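# Stand the drink can upright on the cork coaster

## Task

Get the drink can standing upright at the centre of the round cork coaster. The can has to sit on that coaster, and the coaster has to sit on the table or on top of the other coaster, with the gripper supporting neither of them. Then open the hand and pull it away. The result only counts if it stays put with no help from the robot.

## Robot and tools

Robot: a single Franka FR3 arm with seven joints and a parallel two-finger gripper. Nothing else is driven.

Frame: positions are in the scene frame, in metres. The origin lies on the table surface right under the arm's base, +z is up, and +y is on your left when you face along +x. The base might be slightly tilted relative to the table. The reported hand position is approximate, and its error grows with reach.

Gripper geometry: the fingers extend along the hand's +z axis and close along its y axis. end_effector_position is the point between the pads when shut. Fingertips stick out roughly 33 mm past that point when closed and 9 mm when fully open, and while closing they travel about 24 mm further from the arm, so keep that much clearance over a surface.

Tool execute_actions. Argument actions is a list holding zero or one item. Empty list: no command, just returns the state. An action item has rows (1 to 15 rows) and optional steps (1 to 15, default 15); each step lasts 1/30 s, one row per step, and the final row repeats if rows run out. A wait item has only steps (up to 300), counted from the previous result and including your reply time, and sends nothing new. Optional pictures (true/false) turns camera images on or off for that result. A refused call moves nothing.

Each row is 10 numbers, one list for the one arm: the seven joint targets in order joint1 to joint7, then gripper position, gripper force_limit, gripper speed. The joint values are absolute target angles in radians, the same numbers the Joint positions line shows, not offsets. Stated ranges: joint1 (waist) -2.744 to 2.744; joint2 (shoulder) -1.784 to 1.784; joint3 (upper arm roll) -2.901 to 2.901; joint4 (elbow) -3.042 to -0.152; joint5 (forearm roll) -2.807 to 2.807; joint6 (wrist pitch) 0.544 to 4.517; joint7 (wrist roll) -3.016 to 3.016. True ends can differ by up to 0.018 rad. A target beyond a stated end by more than 0.018 rad, and further out than the current angle, gets the call refused; targets past the true end are clipped there and the result may print "joint sent to its limit" (possibly about an earlier, still-running action). No such line does not prove there is more room.

The last three numbers are scaled to -1..1. position: +1 fully open (140 mm), about -0.8 pads touching, -1 closes until blocked. force_limit: on parts up to 40 mm wide about 14 N at -1, 60 N at 0, 107 N at +1. speed: roughly 30 mm/s at -1, 140 at 0, 250 at +1.

Motion limits: every step, each joint's target is held within a lead of its measured angle (0.248 rad for joints 1-4, 0.677 for joint5, 0.715 for joint6, 1.54 for joint7), and if the targets would move the hand over 70 mm from where it is, all are pulled back proportionally. Big moves therefore take several calls. Between calls the arm keeps heading to the last row sent, until it has nearly stopped or a step was HELD; after that only a new action makes it continue or push harder. Fingers already moving keep moving.

Gripping: send position -1 and look for object_status 2. Codes: 0 moving; 1 blocked while opening; 2 blocked while closing (holding something); 3 reached target or pads met (a thin item may still be held). Stopped fingers stay until position changes by 0.01 or more, or the object yields or slips. To squeeze harder while status is 2, raise force_limit and switch position between -1 and -0.98. position_measured is in counts, non-linear: 3 fully open, 230 pads touching.

Result lines: the state gives end_effector_position and end_effector_quat_wxyz; Joint positions and Joint velocities (rad, rad/s, joint order); Joint torques (total drive output, offset and noisy); External joint torques (estimated push-back from outside, includes friction and held weight; may say "no reading"); "joint command not followed" means the clearance check altered or blocked targets (mounting blocks and posts count as arm); HELD marks steps where your row was not fully sent; MOTOR HOT warns of heating, and OVER-TEMPERATURE FAULT means brakes are on until cooled.

Faults: if contact torque reaches a joint's limit (N m: waist 35, shoulder 35, upper arm roll 32, elbow 30, forearm roll 12, wrist pitch 12, wrist roll 12) or any outside force on arm, tool or held item reaches 40 N (held weight included), the arm halts 10 s and the rest of the call is dropped. Avoid pressing into the table or coasters.

Tool zoom_image: camera (cam_head_left, cam_head_right, cam_high, cam_low, cam_wrist) and region [x0, y0, x1, y1] in pixels of that camera's latest 504x504 image, origin top-left, at most 504 by 504. Returns a closer view.

Tool finished_scene: argument scene, the number of the current scene. Replying with no tool call also ends things.

Cameras: fixed ones are pinhole with radial distortion, the wrist one is fisheye; calibration numbers (K, D, T_world_to_cam) are supplied and may be off by a couple of degrees and millimetres.

Cautions: something may briefly pull on a held object or shove a loose one. Never let anything leave the table. Avoid dropping, slamming, striking or forcefully pushing objects; move smoothly and without waste, since robot time and your reply time both count.

Each tool is called in YAML: its name, and indented under it one key for each argument.

## Session

execute_actions:
  actions: []

Scene clock: 0.00 s of 4250.00 s.
end_effector_position=(+0.6234, +0.3593, +0.3362) position_measured=3 object_status=3 end_effector_quat_wxyz=(+0.265, -0.493, +0.823, +0.095)
Joint positions: [ 0.489  0.087 -0.006 -1.968  0.437  2.536  0.646]
Joint velocities: [-0.    -0.     0.001  0.    -0.001  0.     0.001]
Joint torques (N m, as the joint torque sensors report them, + toward a larger angle): no reading
External joint torques (N m, as the arm's controller estimates them; a push from outside toward a larger angle lowers the number): no reading

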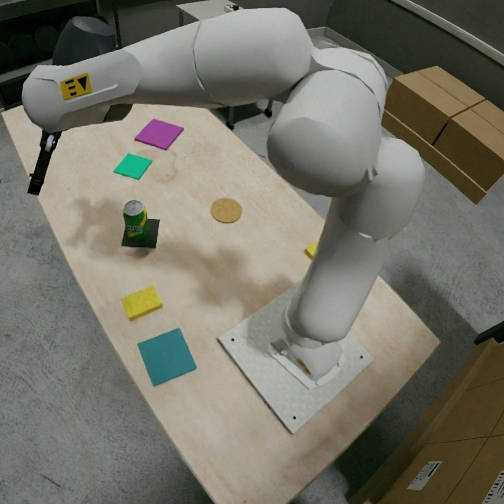

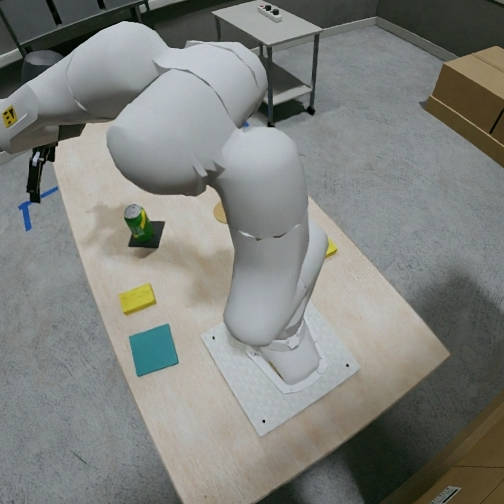

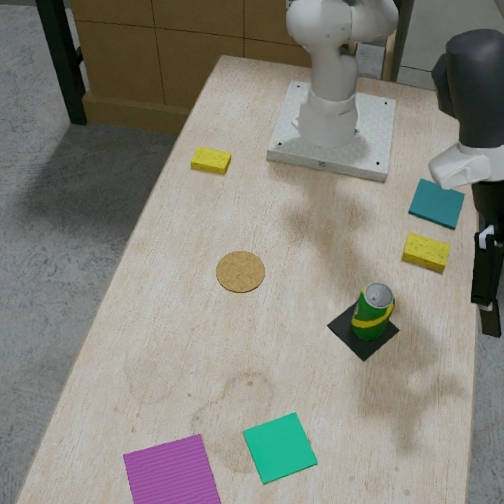

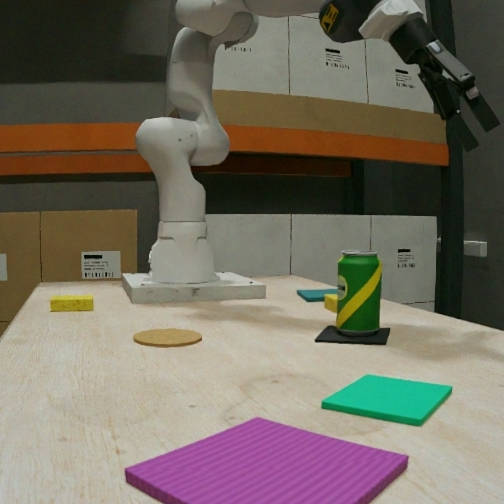

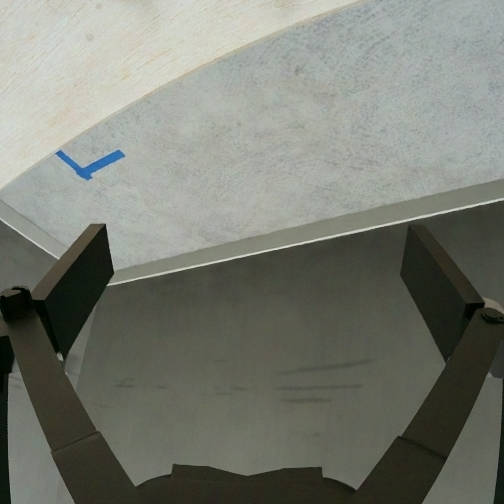

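execute_actions:
  actions:
    - {"rows":[[0.325,0,0,-2.05,0,2.05,0.646,1,0,0]]}
  pictures: false

execute_actions:
  actions:
    - {"steps":45}

Scene clock: 8.47 s of 4250.00 s.
end_effector_position=(+0.5464, +0.1780, +0.2699) position_measured=3 object_status=3 end_effector_quat_wxyz=(+0.042, -0.565, +0.824, -0.006)
Joint positions: [ 0.328  0.004 -0.001 -2.046  0.035  2.129  0.646]
Joint velocities: [-0.054 -0.02  -0.    -0.033 -0.285 -0.459 -0.   ]
Joint torques (N m, as the joint torque sensors report them, + toward a larger angle): [ -0.11 -31.06  -0.12  23.5    0.3    2.05   0.02]
External joint torques (N m, as the arm's controller estimates them; a push from outside toward a larger angle lowers the number): [-1.72  0.99 -1.83 -1.32 -0.56 -0.84  0.02]
Steps of this call (steps 1 to 90: nothing new was sent; then 4.97 s passed at rest; steps 91 to 105: all 15 steps of this action). Readings (joint positions | what the end effector reports):
91: [0.479 0.081 -0.000 -1.973 0.406 2.512 0.646] | position_measured=3 object_status=3
92: [0.465 0.072 0.002 -1.982 0.371 2.482 0.646] | position_measured=3 object_status=3
94: [0.435 0.056 0.003 -1.997 0.306 2.425 0.646] | position_measured=3 object_status=3
98: [0.379 0.029 0.002 -2.022 0.185 2.311 0.646] | position_measured=3 object_status=3
105: the state above

Scene clock: 9.97 s of 4250.00 s.
end_effector_position=(+0.5256, +0.1630, +0.2622) position_measured=3 object_status=3 end_effector_quat_wxyz=(+0.002, -0.572, +0.821, -0.008)
Joint positions: [ 0.326  0.002 -0.001 -2.048  0.002  2.055  0.646]
Joint velocities: [-0.     0.    -0.     0.001  0.001  0.    -0.001]
Joint torques (N m, as the joint torque sensors report them, + toward a larger angle): [ -1.49 -30.95   0.3   22.25   0.19   1.71   0.03]
External joint torques (N m, as the arm's controller estimates them; a push from outside toward a larger angle lowers the number): [-1.04  0.74  0.75 -1.75 -0.5  -0.78  0.03]
Steps of this call (steps 1 to 30: the robot went on to your last target; steps 31 to 45: nothing new was sent). Readings (joint positions | what the end effector reports):
1: [0.327 0.003 -0.001 -2.047 0.027 2.116 0.646] | position_measured=3 object_status=3
2: [0.326 0.003 -0.001 -2.048 0.021 2.105 0.646] | position_measured=3 object_status=3
4: [0.326 0.003 -0.001 -2.048 0.013 2.088 0.646] | position_measured=3 object_status=3
8: [0.326 0.002 -0.001 -2.048 0.006 2.069 0.646] | position_measured=3 object_status=3
45: the state above
The arm was judged still, so your last target was given up. Only a new action makes it travel on or press farther. Fingers that are still opening or closing keep moving.
camera_calibration (this result's frames):
cam_wrist: T_world_to_cam=[[-0.93448, 0.353912, -0.0386477, 0.443344], [0.30056, 0.842438, 0.447171, -0.407895], [0.190818, 0.406257, -0.893613, 0.246124], [0, 0, 0, 1]] pos_world=[0.489928, 0.0867315, 0.419473]

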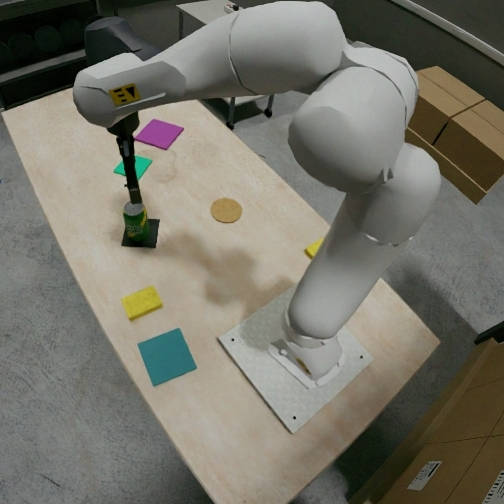

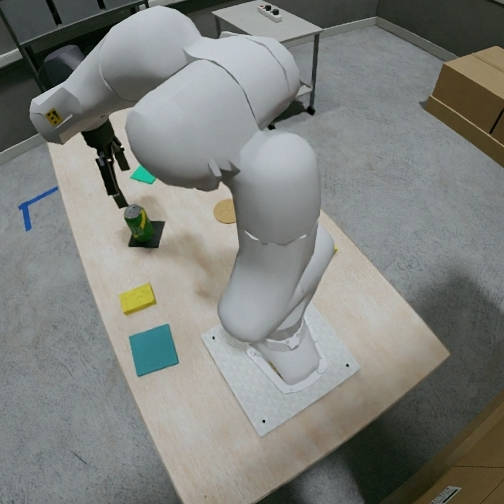

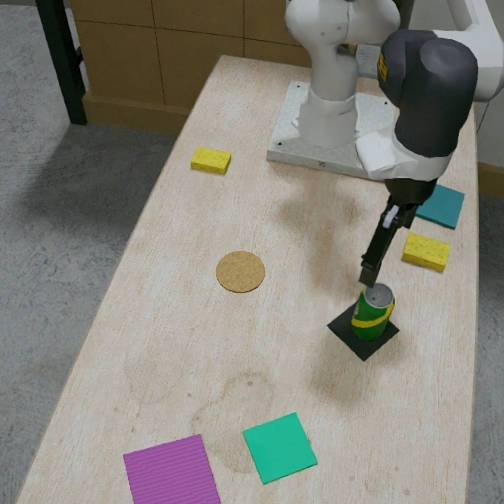

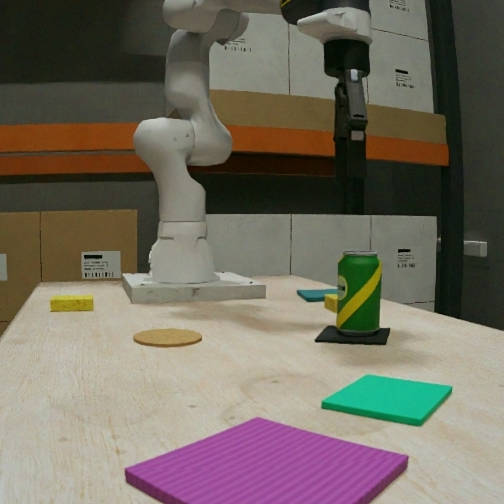

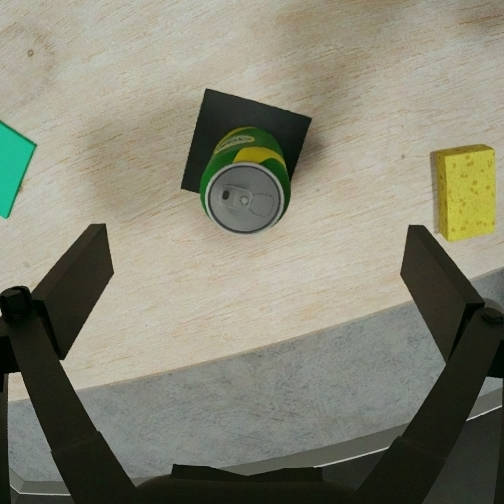

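execute_actions:
  actions:
    - {"rows":[[0.339,0.161,0,-2.094,0,2.25,0.646,1,0,0]]}
  pictures: false

execute_actions:
  actions:
    - {"steps":15}

Scene clock: 14.20 s of 4250.00 s.
end_effector_position=(+0.5346, +0.1702, +0.1662) position_measured=3 object_status=3 end_effector_quat_wxyz=(-0.012, -0.576, +0.818, -0.004)
Joint positions: [ 0.337  0.163 -0.001 -2.096  0.002  2.233  0.646]
Joint velocities: [-0.001 -0.025 -0.001  0.013  0.     0.079  0.001]
Joint torques (N m, as the joint torque sensors report them, + toward a larger angle): [  0.58 -33.37   0.68  21.87   0.24   2.81   0.03]
External joint torques (N m, as the arm's controller estimates them; a push from outside toward a larger angle lowers the number): [ 1.24  1.19  1.13  0.09 -0.36  0.54  0.03]
Steps of this call (steps 1 to 90: nothing new was sent; then 0.73 s passed at rest; steps 91 to 105: all 15 steps of this action). Readings (joint positions | what the end effector reports):
91: [0.327 0.013 -0.001 -2.049 0.002 2.078 0.646] | position_measured=3 object_status=3
92: [0.329 0.038 -0.001 -2.052 0.002 2.104 0.646] | position_measured=3 object_status=3
94: [0.333 0.098 -0.001 -2.069 0.002 2.149 0.646] | position_measured=3 object_status=3
98: [0.337 0.167 -0.001 -2.098 0.002 2.198 0.646] | position_measured=3 object_status=3
105: the state above

Scene clock: 14.70 s of 4250.00 s.
end_effector_position=(+0.5385, +0.1715, +0.1678) position_measured=3 object_status=3 end_effector_quat_wxyz=(-0.006, -0.576, +0.818, -0.006)
Joint positions: [ 0.337  0.162 -0.001 -2.095  0.002  2.245  0.646]
Joint velocities: [-0.001 -0.001 -0.    -0.    -0.001  0.003 -0.   ]
Joint torques (N m, as the joint torque sensors report them, + toward a larger angle): [  0.25 -34.04   0.19  22.2    0.17   2.88  -0.03]
External joint torques (N m, as the arm's controller estimates them; a push from outside toward a larger angle lowers the number): [ 0.89  1.65  0.62 -0.36 -0.43  0.44 -0.03]
Steps of this call (steps 1 to 15: the robot went on to your last target). Readings (joint positions | what the end effector reports):
1: [0.337 0.162 -0.001 -2.095 0.002 2.236 0.646] | position_measured=3 object_status=3
2: [0.337 0.162 -0.001 -2.095 0.002 2.237 0.646] | position_measured=3 object_status=3
4: [0.337 0.162 -0.001 -2.095 0.002 2.240 0.646] | position_measured=3 object_status=3
8: [0.337 0.162 -0.001 -2.095 0.002 2.243 0.646] | position_measured=3 object_status=3
15: the state above
camera_calibration (this result's frames):
cam_wrist: T_world_to_cam=[[-0.938566, 0.344155, -0.0255007, 0.450436], [0.299058, 0.848, 0.437561, -0.375241], [0.172214, 0.403054, -0.898827, 0.167318], [0, 0, 0, 1]] pos_world=[0.506168, 0.0957464, 0.326068]

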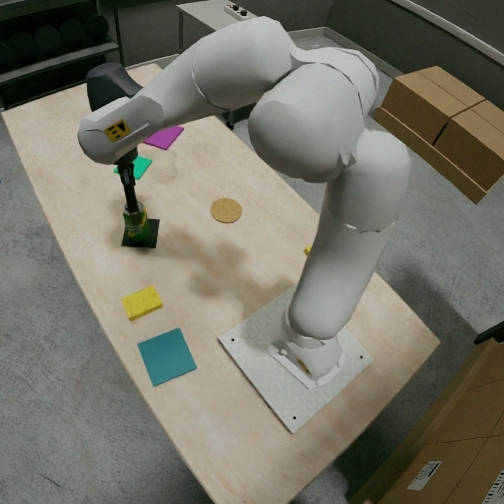

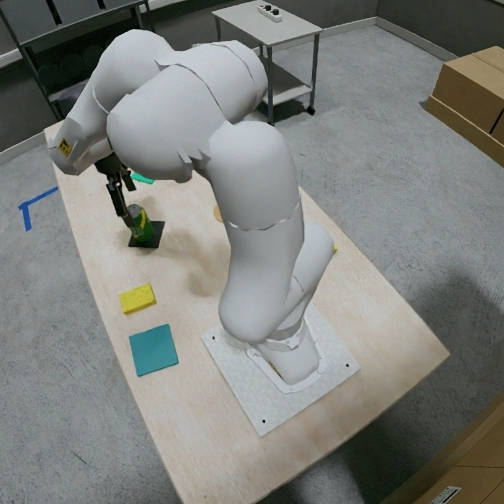

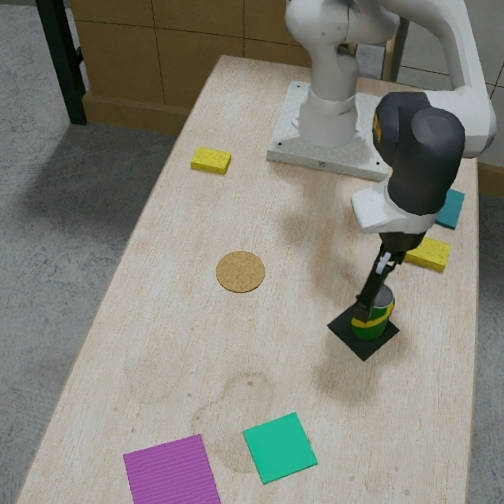

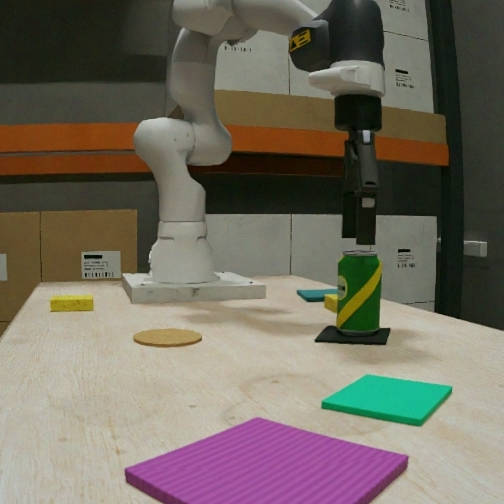

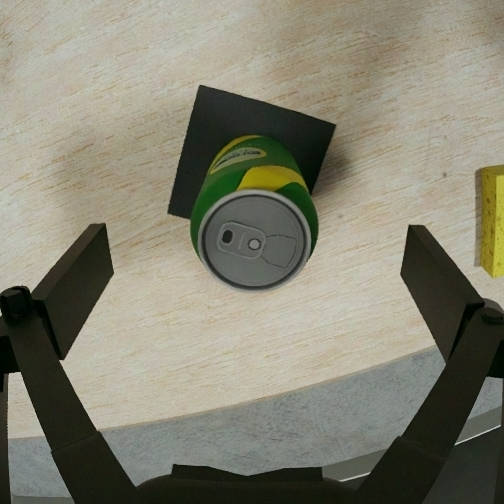

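execute_actions:
  actions:
    - {"rows":[[0.345,0.18,0,-2.102,0,2.30,0.646,1,0,0],[0.345,0.18,0,-2.102,0,2.30,0.646,1,0,0],[0.345,0.2,0,-2.11,0,2.33,0.646,1,0,0],[0.345,0.2,0,-2.11,0,2.33,0.646,1,0,0],[0.345,0.22,0,-2.118,0,2.36,0.646,1,0,0],[0.345,0.22,0,-2.118,0,2.36,0.646,1,0,0],[0.345,0.24,0,-2.126,0,2.39,0.646,1,0,0],[0.345,0.24,0,-2.126,0,2.39,0.646,1,0,0],[0.345,0.26,0,-2.133,0,2.42,0.646,1,0,0],[0.345,0.26,0,-2.133,0,2.42,0.646,1,0,0],[0.345,0.28,0,-2.139,0,2.44,0.646,1,0,0],[0.345,0.295,0,-2.143,0,2.445,0.646,1,0,0]]}
  pictures: false

execute_actions:
  actions:
    - {"steps":10}
  pictures: false

execute_actions:
  actions:
    - {"rows":[[0.345,0.295,0,-2.143,0,2.445,0.646,-1,-0.4,0]]}
  pictures: false

execute_actions:
  actions:
    - {"steps":15}

Scene clock: 20.47 s of 4250.00 s.
end_effector_position=(+0.5355, +0.1726, +0.0895) position_measured=3 object_status=3 end_effector_quat_wxyz=(-0.012, -0.578, +0.816, -0.004)
Joint positions: [ 0.343  0.291 -0.001 -2.141  0.002  2.408  0.646]
Joint velocities: [ 0.001  0.163  0.    -0.067  0.     0.17   0.002]
Joint torques (N m, as the joint torque sensors report them, + toward a larger angle): [  0.79 -41.05   0.64  21.67   0.07   3.32  -0.04]
External joint torques (N m, as the arm's controller estimates them; a push from outside toward a larger angle lowers the number): [ 1.29  2.82  0.8  -2.49 -0.48  0.38 -0.04]
Steps of this call (steps 1 to 15: the robot went on to your last target; steps 16 to 90: nothing new was sent; then 2.27 s passed at rest; steps 91 to 105: all 15 steps of this action). Readings (joint positions | what the end effector reports):
91: [0.338 0.164 -0.001 -2.096 0.002 2.253 0.646] | position_measured=3 object_status=3
92: [0.339 0.167 -0.001 -2.096 0.002 2.261 0.646] | position_measured=3 object_status=3
94: [0.342 0.180 -0.001 -2.100 0.002 2.283 0.646] | position_measured=3 object_status=3
98: [0.343 0.220 -0.001 -2.116 0.002 2.332 0.646] | position_measured=3 object_status=3
105: the state above

Scene clock: 20.80 s of 4250.00 s.
end_effector_position=(+0.5409, +0.1743, +0.0873) position_measured=3 object_status=3 end_effector_quat_wxyz=(-0.003, -0.578, +0.816, -0.007)
Joint positions: [ 0.343  0.297 -0.001 -2.144  0.002  2.436  0.646]
Joint velocities: [-0.001  0.001 -0.001  0.001 -0.     0.028  0.   ]
Joint torques (N m, as the joint torque sensors report them, + toward a larger angle): [  0.35 -36.84   0.07  20.2    0.11   2.87   0.01]
External joint torques (N m, as the arm's controller estimates them; a push from outside toward a larger angle lowers the number): [ 1.    1.04  0.37 -0.35 -0.41  0.44  0.01]
Steps of this call (steps 1 to 10: the robot went on to your last target). Readings (joint positions | what the end effector reports):
1: [0.343 0.295 -0.001 -2.143 0.002 2.413 0.646] | position_measured=3 object_status=3
2: [0.343 0.297 -0.001 -2.144 0.002 2.418 0.646] | position_measured=3 object_status=3
4: [0.343 0.297 -0.001 -2.144 0.002 2.425 0.646] | position_measured=3 object_status=3
8: [0.343 0.297 -0.001 -2.144 0.002 2.433 0.646] | position_measured=3 object_status=3
10: the state above

Scene clock: 21.30 s of 4250.00 s.
end_effector_position=(+0.5423, +0.1748, +0.0879) position_measured=108 object_status=0 end_effector_quat_wxyz=(-0.000, -0.578, +0.816, -0.008)
Joint positions: [ 0.343  0.296 -0.001 -2.144  0.002  2.44   0.646]
Joint velocities: [ 0.002 -0.001 -0.002 -0.001  0.001  0.002 -0.001]
Joint torques (N m, as the joint torque sensors report them, + toward a larger angle): [  0.51 -36.82   0.56  20.12   0.09   2.83  -0.05]
External joint torques (N m, as the arm's controller estimates them; a push from outside toward a larger angle lowers the number): [ 1.12  1.25  0.82 -0.55 -0.43  0.37 -0.05]
Steps of this call (steps 1 to 15: all 15 steps of this action). Readings (joint positions | what the end effector reports):
1: [0.343 0.297 -0.001 -2.144 0.002 2.437 0.646] | position_measured=3 object_status=0
2: [0.343 0.297 -0.001 -2.144 0.002 2.437 0.646] | position_measured=9 object_status=0
4: [0.343 0.297 -0.001 -2.144 0.002 2.438 0.646] | position_measured=24 object_status=0
8: [0.343 0.296 -0.001 -2.144 0.002 2.439 0.646] | position_measured=55 object_status=0
15: the state above

Scene clock: 21.80 s of 4250.00 s.
end_effector_position=(+0.5425, +0.1749, +0.0881) position_measured=128 object_status=2 end_effector_quat_wxyz=(-0.000, -0.578, +0.816, -0.008)
Joint positions: [ 0.343  0.296 -0.001 -2.144  0.002  2.44   0.646]
Joint velocities: [ 0.    -0.001 -0.001  0.001 -0.001 -0.    -0.001]
Joint torques (N m, as the joint torque sensors report them, + toward a larger angle): [  0.29 -36.79   0.46  20.06   0.12   2.9    0.02]
External joint torques (N m, as the arm's controller estimates them; a push from outside toward a larger angle lowers the number): [ 0.88  1.44  0.7  -0.71 -0.4   0.41  0.02]
Steps of this call (steps 1 to 15: the robot went on to your last target). Readings (joint positions | what the end effector reports):
1: [0.343 0.296 -0.001 -2.144 0.002 2.440 0.646] | position_measured=115 object_status=0
2: [0.343 0.296 -0.001 -2.144 0.002 2.440 0.646] | position_measured=123 object_status=0
4: [0.343 0.296 -0.001 -2.144 0.002 2.440 0.646] | position_measured=128 object_status=0
8: [0.343 0.296 -0.001 -2.144 0.002 2.440 0.646] | position_measured=128 object_status=2
15: the state above
The arm was judged still, so your last target was given up. Only a new action makes it travel on or press farther. Fingers that are still opening or closing keep moving.
camera_calibration (this result's frames):
cam_wrist: T_world_to_cam=[[-0.940347, 0.33828, -0.0362544, 0.453906], [0.288066, 0.848367, 0.444176, -0.339198], [0.181013, 0.407236, -0.895206, 0.0878074], [0, 0, 0, 1]] pos_world=[0.508646, 0.0984591, 0.245725]

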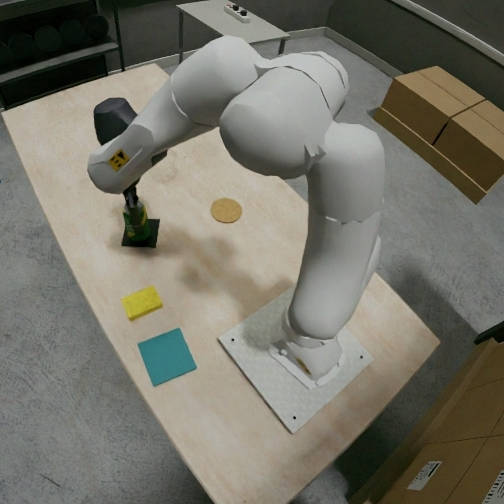

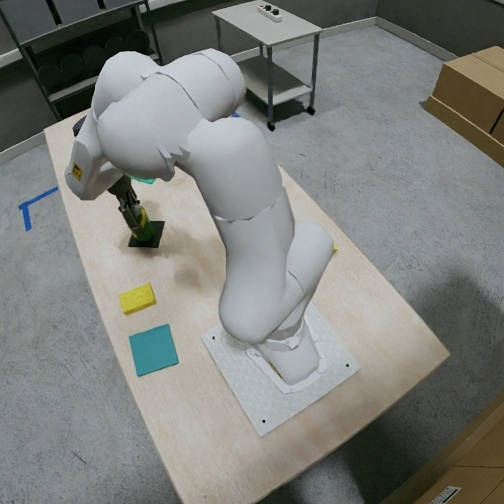

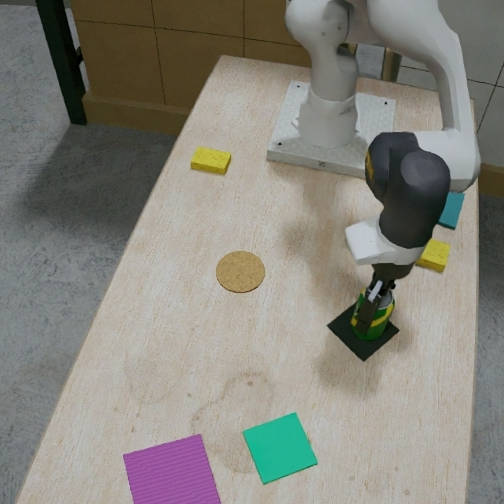

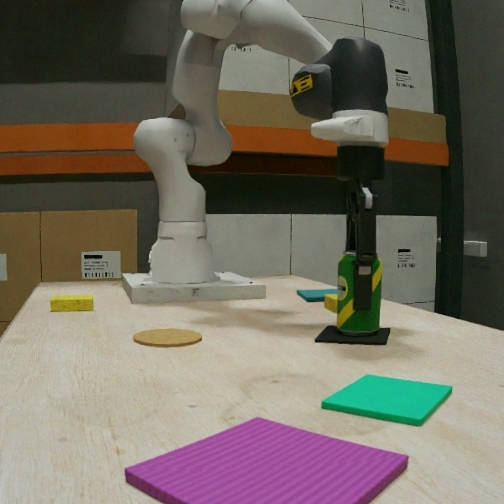

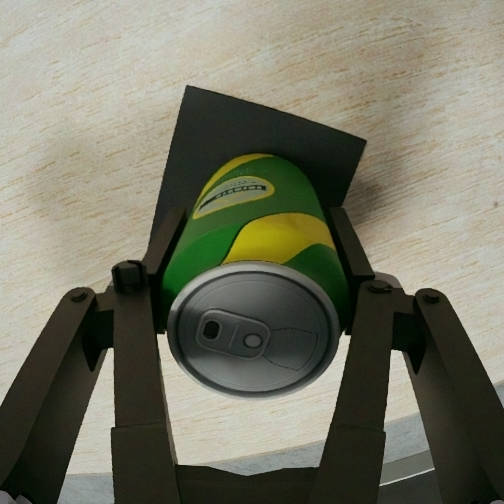

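execute_actions:
  actions:
    - {"rows":[[0.345,0.28,0,-2.139,0,2.41,0.646,-1,-0.4,0],[0.345,0.27,0,-2.136,0,2.39,0.646,-1,-0.4,0],[0.345,0.26,0,-2.133,0,2.38,0.646,-1,-0.4,0],[0.345,0.25,0,-2.13,0,2.37,0.646,-1,-0.4,0],[0.345,0.24,0,-2.126,0,2.36,0.646,-1,-0.4,0],[0.345,0.23,0,-2.122,0,2.35,0.646,-1,-0.4,0],[0.345,0.22,0,-2.118,0,2.34,0.646,-1,-0.4,0],[0.345,0.21,0,-2.115,0,2.32,0.646,-1,-0.4,0]]}
  pictures: false

execute_actions:
  actions:
    - {"rows":[[-0.21,0.022,0,-2.415,0,2.44,0.646,-1,-0.4,0]]}
  pictures: false

execute_actions:
  actions:
    - {"steps":40}

Scene clock: 26.23 s of 4250.00 s.
end_effector_position=(+0.5448, +0.1766, +0.1381) position_measured=128 object_status=2 end_effector_quat_wxyz=(+0.003, -0.578, +0.816, -0.009)
Joint positions: [ 0.343  0.212 -0.001 -2.117  0.002  2.336  0.646]
Joint velocities: [ 0.001  0.006  0.     0.    -0.001 -0.09  -0.001]
Joint torques (N m, as the joint torque sensors report them, + toward a larger angle): [  0.27 -35.86   0.31  22.15   0.14   2.23   0.01]
External joint torques (N m, as the arm's controller estimates them; a push from outside toward a larger angle lowers the number): [ 0.81  0.59  0.59  0.34 -0.43 -0.27  0.02]
Steps of this call (steps 1 to 90: nothing new was sent; then 0.93 s passed at rest; steps 91 to 105: all 15 steps of this action). Readings (joint positions | what the end effector reports):
91: [0.343 0.295 -0.001 -2.144 0.002 2.436 0.646] | position_measured=128 object_status=2
92: [0.343 0.292 -0.001 -2.144 0.002 2.429 0.646] | position_measured=128 object_status=2
94: [0.343 0.279 -0.001 -2.142 0.002 2.411 0.646] | position_measured=128 object_status=2
98: [0.343 0.241 -0.001 -2.129 0.002 2.373 0.646] | position_measured=128 object_status=2
105: the state above

Scene clock: 26.73 s of 4250.00 s.
end_effector_position=(+0.4691, -0.0943, +0.1173) position_measured=128 object_status=2 end_effector_quat_wxyz=(-0.014, -0.352, +0.936, +0.003)
Joint positions: [-0.171  0.044  0.001 -2.41   0.004  2.416  0.646]
Joint velocities: [-0.624 -0.119 -0.139 -0.137  0.002  0.094 -0.   ]
Joint torques (N m, as the joint torque sensors report them, + toward a larger angle): [  6.36 -34.74   5.69  22.63  -0.47   3.43   0.02]
External joint torques (N m, as the arm's controller estimates them; a push from outside toward a larger angle lowers the number): [-4.61 -5.7  -4.95  1.72 -0.74  0.96  0.02]
Steps of this call (steps 1 to 15: all 15 steps of this action). Readings (joint positions | what the end effector reports):
1: [0.324 0.195 0.011 -2.144 0.002 2.348 0.646] | position_measured=128 object_status=2
2: [0.298 0.170 0.016 -2.181 0.002 2.353 0.646] | position_measured=128 object_status=2
4: [0.234 0.130 0.017 -2.244 0.002 2.365 0.646] | position_measured=128 object_status=2
8: [0.083 0.084 0.014 -2.334 0.003 2.386 0.646] | position_measured=128 object_status=2
15: the state above

Scene clock: 28.07 s of 4250.00 s.
end_effector_position=(+0.4707, -0.1155, +0.1249) position_measured=128 object_status=2 end_effector_quat_wxyz=(-0.002, -0.333, +0.943, -0.005)
Joint positions: [-0.209  0.027 -0.002 -2.416  0.002  2.433  0.646]
Joint velocities: [ 0.001  0.001 -0.001  0.002 -0.001  0.     0.   ]
Joint torques (N m, as the joint torque sensors report them, + toward a larger angle): [ -0.97 -29.99   0.88  20.72   0.02   3.29   0.01]
External joint torques (N m, as the arm's controller estimates them; a push from outside toward a larger angle lowers the number): [-0.7  -0.96  1.12 -0.05 -0.5   0.82  0.01]
Steps of this call (steps 1 to 30: the robot went on to your last target; steps 31 to 40: nothing new was sent). Readings (joint positions | what the end effector reports):
1: [-0.188 0.041 -0.002 -2.414 0.004 2.419 0.646] | position_measured=128 object_status=2
2: [-0.198 0.038 -0.004 -2.416 0.003 2.421 0.646] | position_measured=128 object_status=2
4: [-0.208 0.032 -0.005 -2.416 0.003 2.425 0.646] | position_measured=128 object_status=2
8: [-0.209 0.027 -0.003 -2.416 0.002 2.430 0.646] | position_measured=128 object_status=2
40: the state above
The arm was judged still, so your last target was given up. Only a new action makes it travel on or press farther. Fingers that are still opening or closing keep moving.
camera_calibration (this result's frames):
cam_wrist: T_world_to_cam=[[-0.621967, 0.782456, -0.0303236, 0.386645], [0.692191, 0.567496, 0.445893, -0.31135], [0.3661, 0.256341, -0.894573, 0.147375], [0, 0, 0, 1]] pos_world=[0.40204, -0.163621, 0.282391]

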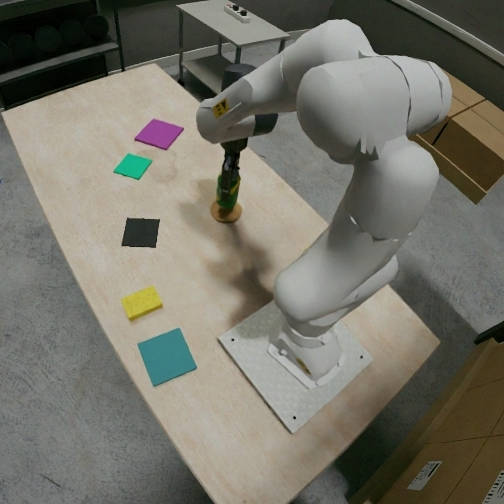

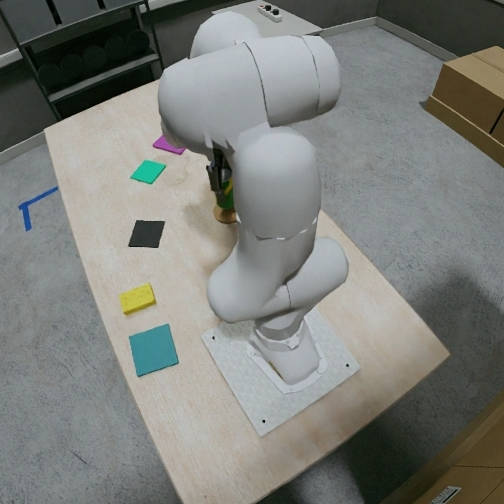

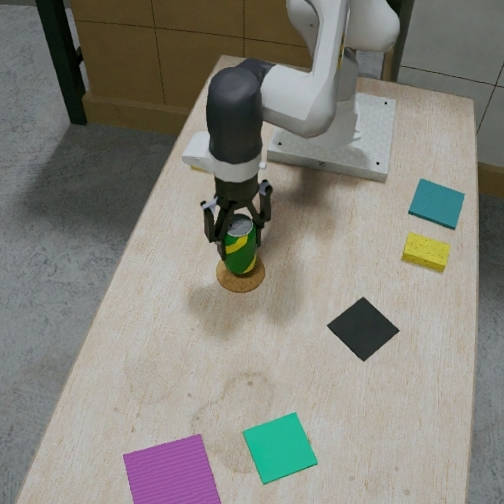

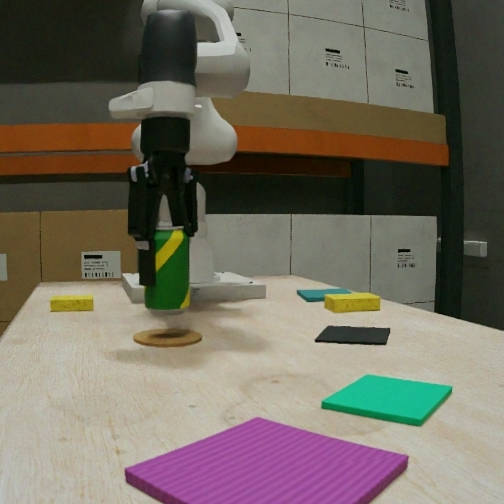

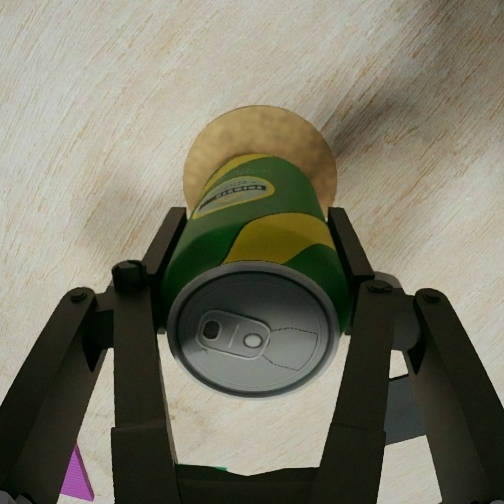

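execute_actions:
  actions:
    - {"rows":[[-0.21,0.035,0,-2.418,0,2.47,0.646,-1,-0.4,0],[-0.21,0.035,0,-2.418,0,2.47,0.646,-1,-0.4,0],[-0.21,0.05,0,-2.422,0,2.49,0.646,-1,-0.4,0],[-0.21,0.05,0,-2.422,0,2.49,0.646,-1,-0.4,0],[-0.21,0.065,0,-2.426,0,2.51,0.646,-1,-0.4,0],[-0.21,0.065,0,-2.426,0,2.51,0.646,-1,-0.4,0],[-0.21,0.08,0,-2.43,0,2.525,0.646,-1,-0.4,0],[-0.21,0.08,0,-2.43,0,2.525,0.646,-1,-0.4,0],[-0.21,0.09,0,-2.432,0,2.53,0.646,-1,-0.4,0]]}
  pictures: false

execute_actions:
  actions:
    - {"steps":12}

Scene clock: 33.73 s of 4250.00 s.
end_effector_position=(+0.4686, -0.1153, +0.0924) position_measured=128 object_status=2 end_effector_quat_wxyz=(-0.005, -0.333, +0.943, -0.003)
Joint positions: [-0.209  0.094 -0.002 -2.434  0.002  2.512  0.646]
Joint velocities: [ 0.001  0.     0.001 -0.    -0.001  0.065 -0.001]
Joint torques (N m, as the joint torque sensors report them, + toward a larger angle): [ -1.27 -30.44   0.88  20.2   -0.02   3.18   0.04]
External joint torques (N m, as the arm's controller estimates them; a push from outside toward a larger angle lowers the number): [-0.96  0.22  1.1   0.32 -0.48  0.79  0.04]
Steps of this call (steps 1 to 90: nothing new was sent; then 2.17 s passed at rest; steps 91 to 105: all 15 steps of this action). Readings (joint positions | what the end effector reports):
91: [-0.209 0.028 -0.002 -2.417 0.002 2.437 0.646] | position_measured=128 object_status=2
92: [-0.209 0.031 -0.002 -2.417 0.002 2.442 0.646] | position_measured=128 object_status=2
94: [-0.209 0.040 -0.002 -2.419 0.002 2.456 0.646] | position_measured=128 object_status=2
98: [-0.209 0.068 -0.002 -2.426 0.002 2.486 0.646] | position_measured=128 object_status=2
105: the state above

Scene clock: 34.13 s of 4250.00 s.
end_effector_position=(+0.4715, -0.1161, +0.0933) position_measured=128 object_status=2 end_effector_quat_wxyz=(-0.001, -0.333, +0.943, -0.006)
Joint positions: [-0.209  0.094 -0.002 -2.434  0.002  2.522  0.646]
Joint velocities: [ 0.     0.     0.     0.    -0.001  0.005 -0.   ]
Joint torques (N m, as the joint torque sensors report them, + toward a larger angle): [ -0.74 -30.6    0.67  20.28   0.02   3.31   0.03]
External joint torques (N m, as the arm's controller estimates them; a push from outside toward a larger angle lowers the number): [-0.32 -0.4   0.99  0.64 -0.45  0.83  0.04]
Steps of this call (steps 1 to 12: the robot went on to your last target). Readings (joint positions | what the end effector reports):
1: [-0.209 0.094 -0.002 -2.434 0.002 2.514 0.646] | position_measured=128 object_status=2
2: [-0.209 0.094 -0.002 -2.434 0.002 2.516 0.646] | position_measured=128 object_status=2
4: [-0.209 0.094 -0.002 -2.434 0.002 2.518 0.646] | position_measured=128 object_status=2
8: [-0.209 0.094 -0.002 -2.434 0.002 2.521 0.646] | position_measured=128 object_status=2
12: the state above
camera_calibration (this result's frames):
cam_wrist: T_world_to_cam=[[-0.621997, 0.782277, -0.0340807, 0.386986], [0.690173, 0.568282, 0.448014, -0.296581], [0.369839, 0.255142, -0.893377, 0.116898], [0, 0, 0, 1]] pos_world=[0.402163, -0.164014, 0.250495]

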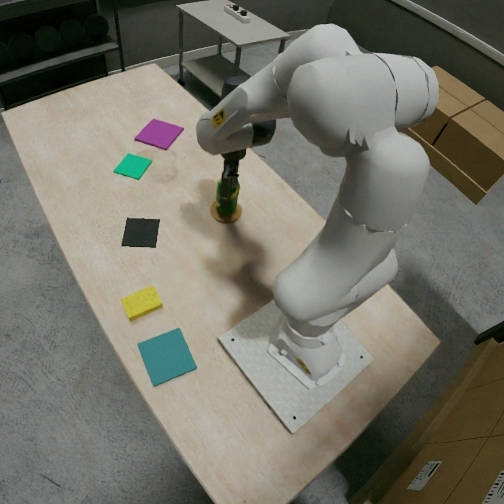

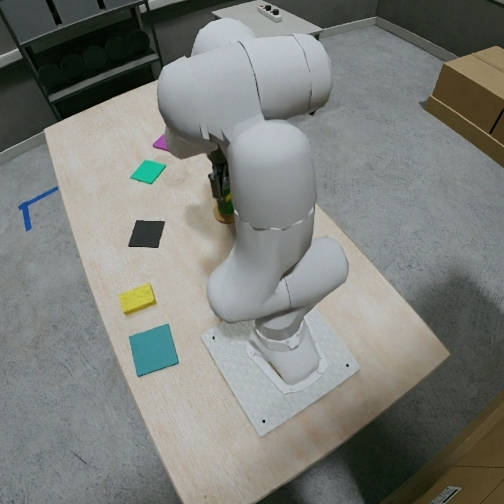

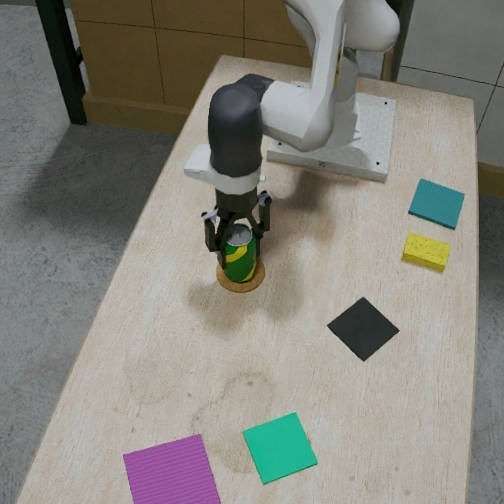

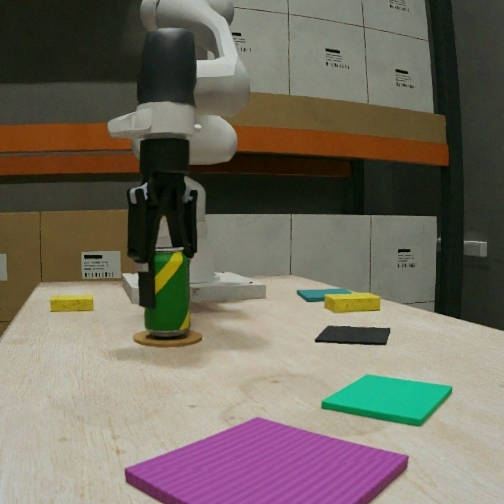

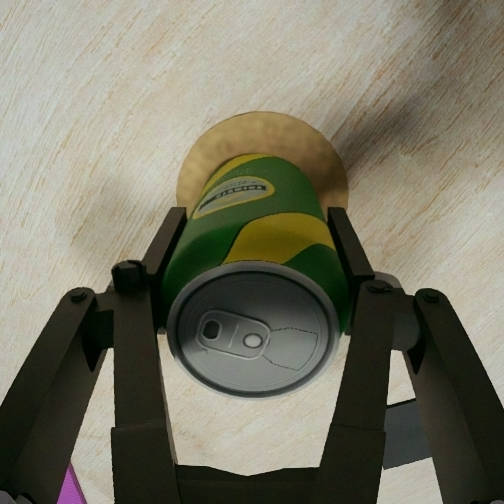

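execute_actions:
  actions:
    - {"rows":[[-0.21,0.1,0,-2.435,0,2.54,0.646,-1,-0.4,0]],"steps":12}
  pictures: false

execute_actions:
  actions:
    - {"rows":[[-0.21,0.1,0,-2.435,0,2.54,0.646,1,-0.4,0]]}
  pictures: false

execute_actions:
  actions:
    - {"rows":[[-0.21,0.0,0,-2.405,0,2.4,0.646,1,-0.4,0]]}
  pictures: false

execute_actions:
  actions:
    - {"rows":[[-0.21,-0.2,0,-2.275,0,2.08,0.646,1,-0.4,0]]}
  pictures: false

execute_actions:
  actions:
    - {"steps":15}

Scene clock: 41.53 s of 4250.00 s.
end_effector_position=(+0.4712, -0.1160, +0.0892) position_measured=128 object_status=2 end_effector_quat_wxyz=(-0.001, -0.333, +0.943, -0.006)
Joint positions: [-0.209  0.102 -0.002 -2.436  0.002  2.532  0.646]
Joint velocities: [ 0.001  0.     0.001 -0.001 -0.     0.006  0.   ]
Joint torques (N m, as the joint torque sensors report them, + toward a larger angle): [ -1.07 -29.58   1.01  19.26   0.     3.4    0.02]
External joint torques (N m, as the arm's controller estimates them; a push from outside toward a larger angle lowers the number): [-0.85  0.7   1.13 -0.13 -0.45  0.94  0.02]
Steps of this call (steps 1 to 30: the robot went on to your last target; steps 31 to 100: nothing new was sent; then 3.67 s passed at rest; steps 101 to 112: all 12 steps of this action). Readings (joint positions | what the end effector reports):
101: [-0.209 0.094 -0.002 -2.435 0.002 2.524 0.646] | position_measured=128 object_status=2
102: [-0.209 0.096 -0.002 -2.435 0.002 2.526 0.646] | position_measured=128 object_status=2
104: [-0.209 0.100 -0.002 -2.435 0.002 2.528 0.646] | position_measured=128 object_status=2
108: [-0.209 0.102 -0.002 -2.436 0.002 2.530 0.646] | position_measured=128 object_status=2
112: the state above

Scene clock: 42.03 s of 4250.00 s.
end_effector_position=(+0.4726, -0.1164, +0.0899) position_measured=23 object_status=0 end_effector_quat_wxyz=(+0.001, -0.333, +0.943, -0.007)
Joint positions: [-0.209  0.102 -0.002 -2.436  0.002  2.535  0.646]
Joint velocities: [ 0.    -0.001  0.    -0.    -0.     0.002  0.001]
Joint torques (N m, as the joint torque sensors report them, + toward a larger angle): [ -1.06 -29.39   0.81  19.56   0.01   2.87   0.02]
External joint torques (N m, as the arm's controller estimates them; a push from outside toward a larger angle lowers the number): [-0.75  0.92  1.01  0.14 -0.45  0.4   0.02]
Steps of this call (steps 1 to 15: all 15 steps of this action). Readings (joint positions | what the end effector reports):
1: [-0.209 0.102 -0.002 -2.436 0.002 2.532 0.646] | position_measured=128 object_status=0
2: [-0.209 0.102 -0.002 -2.436 0.002 2.532 0.646] | position_measured=127 object_status=0
4: [-0.209 0.102 -0.002 -2.436 0.002 2.533 0.646] | position_measured=106 object_status=0
8: [-0.209 0.102 -0.002 -2.436 0.002 2.534 0.646] | position_measured=76 object_status=0
15: the state above

Scene clock: 42.53 s of 4250.00 s.
end_effector_position=(+0.4778, -0.1169, +0.1426) position_measured=3 object_status=3 end_effector_quat_wxyz=(+0.006, -0.334, +0.943, -0.010)
Joint positions: [-0.209 -0.002 -0.002 -2.403  0.002  2.412  0.646]
Joint velocities: [ 0.    -0.    -0.002 -0.001  0.001 -0.045  0.001]
Joint torques (N m, as the joint torque sensors report them, + toward a larger angle): [ -0.44 -25.95   0.16  19.13   0.15   1.76   0.02]
External joint torques (N m, as the arm's controller estimates them; a push from outside toward a larger angle lowers the number): [-0.02  2.83  0.59 -2.29 -0.39 -0.79  0.02]
Steps of this call (steps 1 to 15: all 15 steps of this action). Readings (joint positions | what the end effector reports):
1: [-0.209 0.090 -0.002 -2.435 0.002 2.513 0.646] | position_measured=15 object_status=0
2: [-0.209 0.067 -0.002 -2.431 0.002 2.491 0.646] | position_measured=8 object_status=0
4: [-0.209 0.025 -0.002 -2.415 0.002 2.463 0.646] | position_measured=3 object_status=0
8: [-0.209 -0.003 -0.002 -2.403 0.002 2.434 0.646] | position_measured=3 object_status=0
15: the state above

Scene clock: 43.03 s of 4250.00 s.
end_effector_position=(+0.4775, -0.1151, +0.2715) position_measured=3 object_status=3 end_effector_quat_wxyz=(+0.018, -0.334, +0.942, -0.018)
Joint positions: [-0.209 -0.202 -0.002 -2.273  0.002  2.109  0.646]
Joint velocities: [ 0.001  0.027 -0.001 -0.014 -0.    -0.152  0.   ]
Joint torques (N m, as the joint torque sensors report them, + toward a larger angle): [ -0.67 -22.89   0.35  22.17   0.35   1.95  -0.02]
External joint torques (N m, as the arm's controller estimates them; a push from outside toward a larger angle lowers the number): [-0.41  2.47  0.85 -2.61 -0.35 -0.78 -0.02]
Steps of this call (steps 1 to 15: all 15 steps of this action). Readings (joint positions | what the end effector reports):
1: [-0.209 -0.012 -0.002 -2.395 0.002 2.379 0.646] | position_measured=3 object_status=3
2: [-0.209 -0.036 -0.002 -2.380 0.002 2.345 0.646] | position_measured=3 object_status=3
4: [-0.209 -0.099 -0.002 -2.339 0.002 2.280 0.646] | position_measured=3 object_status=3
8: [-0.209 -0.198 -0.002 -2.277 0.002 2.179 0.646] | position_measured=3 object_status=3
15: the state above

Scene clock: 43.53 s of 4250.00 s.
end_effector_position=(+0.4701, -0.1133, +0.2683) position_measured=3 object_status=3 end_effector_quat_wxyz=(+0.008, -0.334, +0.943, -0.011)
Joint positions: [-0.209 -0.201 -0.002 -2.274  0.002  2.086  0.646]
Joint velocities: [-0.     0.001 -0.002  0.    -0.001 -0.007 -0.001]
Joint torques (N m, as the joint torque sensors report them, + toward a larger angle): [ -0.99 -22.     0.21  22.21   0.32   1.73   0.02]
External joint torques (N m, as the arm's controller estimates them; a push from outside toward a larger angle lowers the number): [-0.68  2.2   0.75 -1.68 -0.37 -0.79  0.02]
Steps of this call (steps 1 to 15: the robot went on to your last target). Readings (joint positions | what the end effector reports):
1: [-0.209 -0.202 -0.002 -2.273 0.002 2.104 0.646] | position_measured=3 object_status=3
2: [-0.209 -0.201 -0.002 -2.274 0.002 2.101 0.646] | position_measured=3 object_status=3
4: [-0.209 -0.201 -0.002 -2.274 0.002 2.095 0.646] | position_measured=3 object_status=3
8: [-0.209 -0.201 -0.002 -2.274 0.002 2.089 0.646] | position_measured=3 object_status=3
15: the state above
camera_calibration (this result's frames):
cam_wrist: T_world_to_cam=[[-0.621995, 0.781484, -0.0490459, 0.393894], [0.680829, 0.570695, 0.459107, -0.373943], [0.386775, 0.25217, -0.887026, 0.26309], [0, 0, 0, 1]] pos_world=[0.397834, -0.160758, 0.424366]

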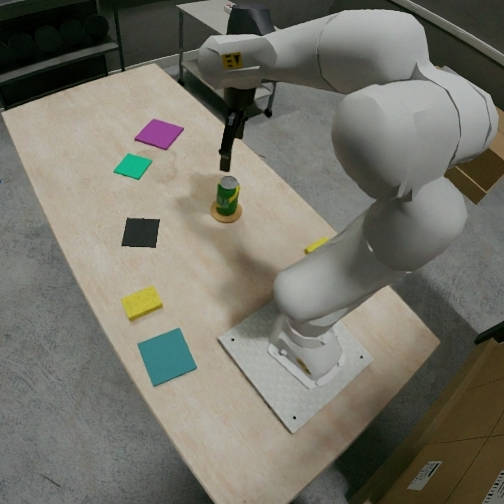

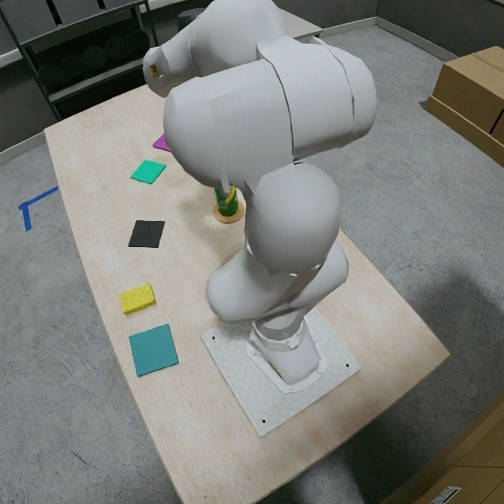

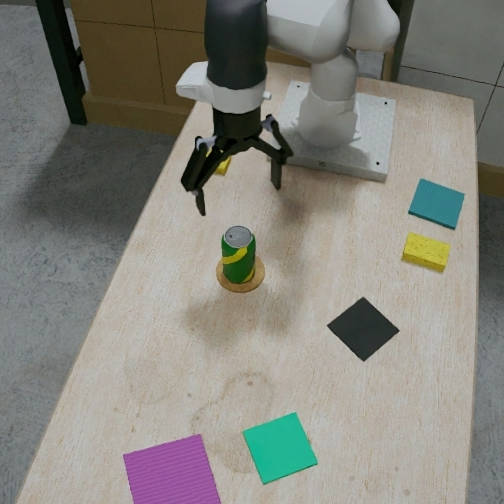

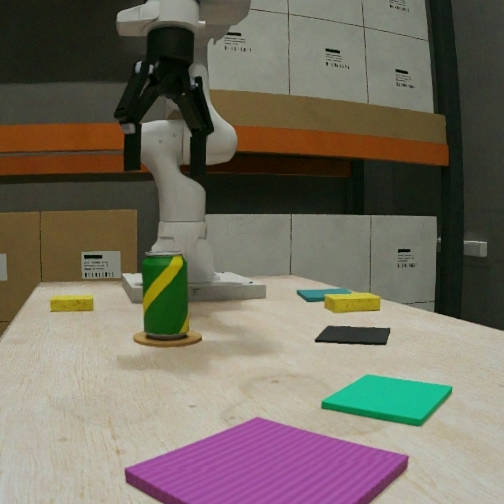

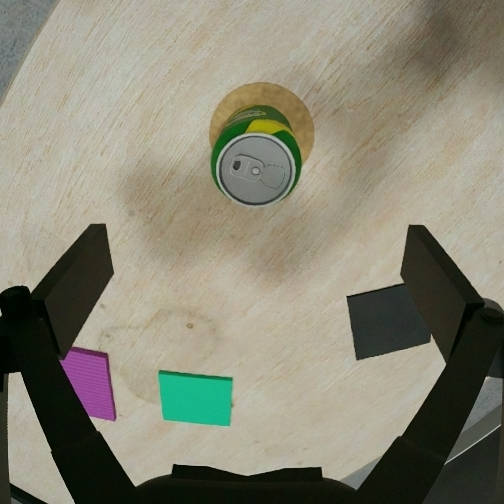

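finished_scene:
  scene: 1

The scene is finished: the task was done.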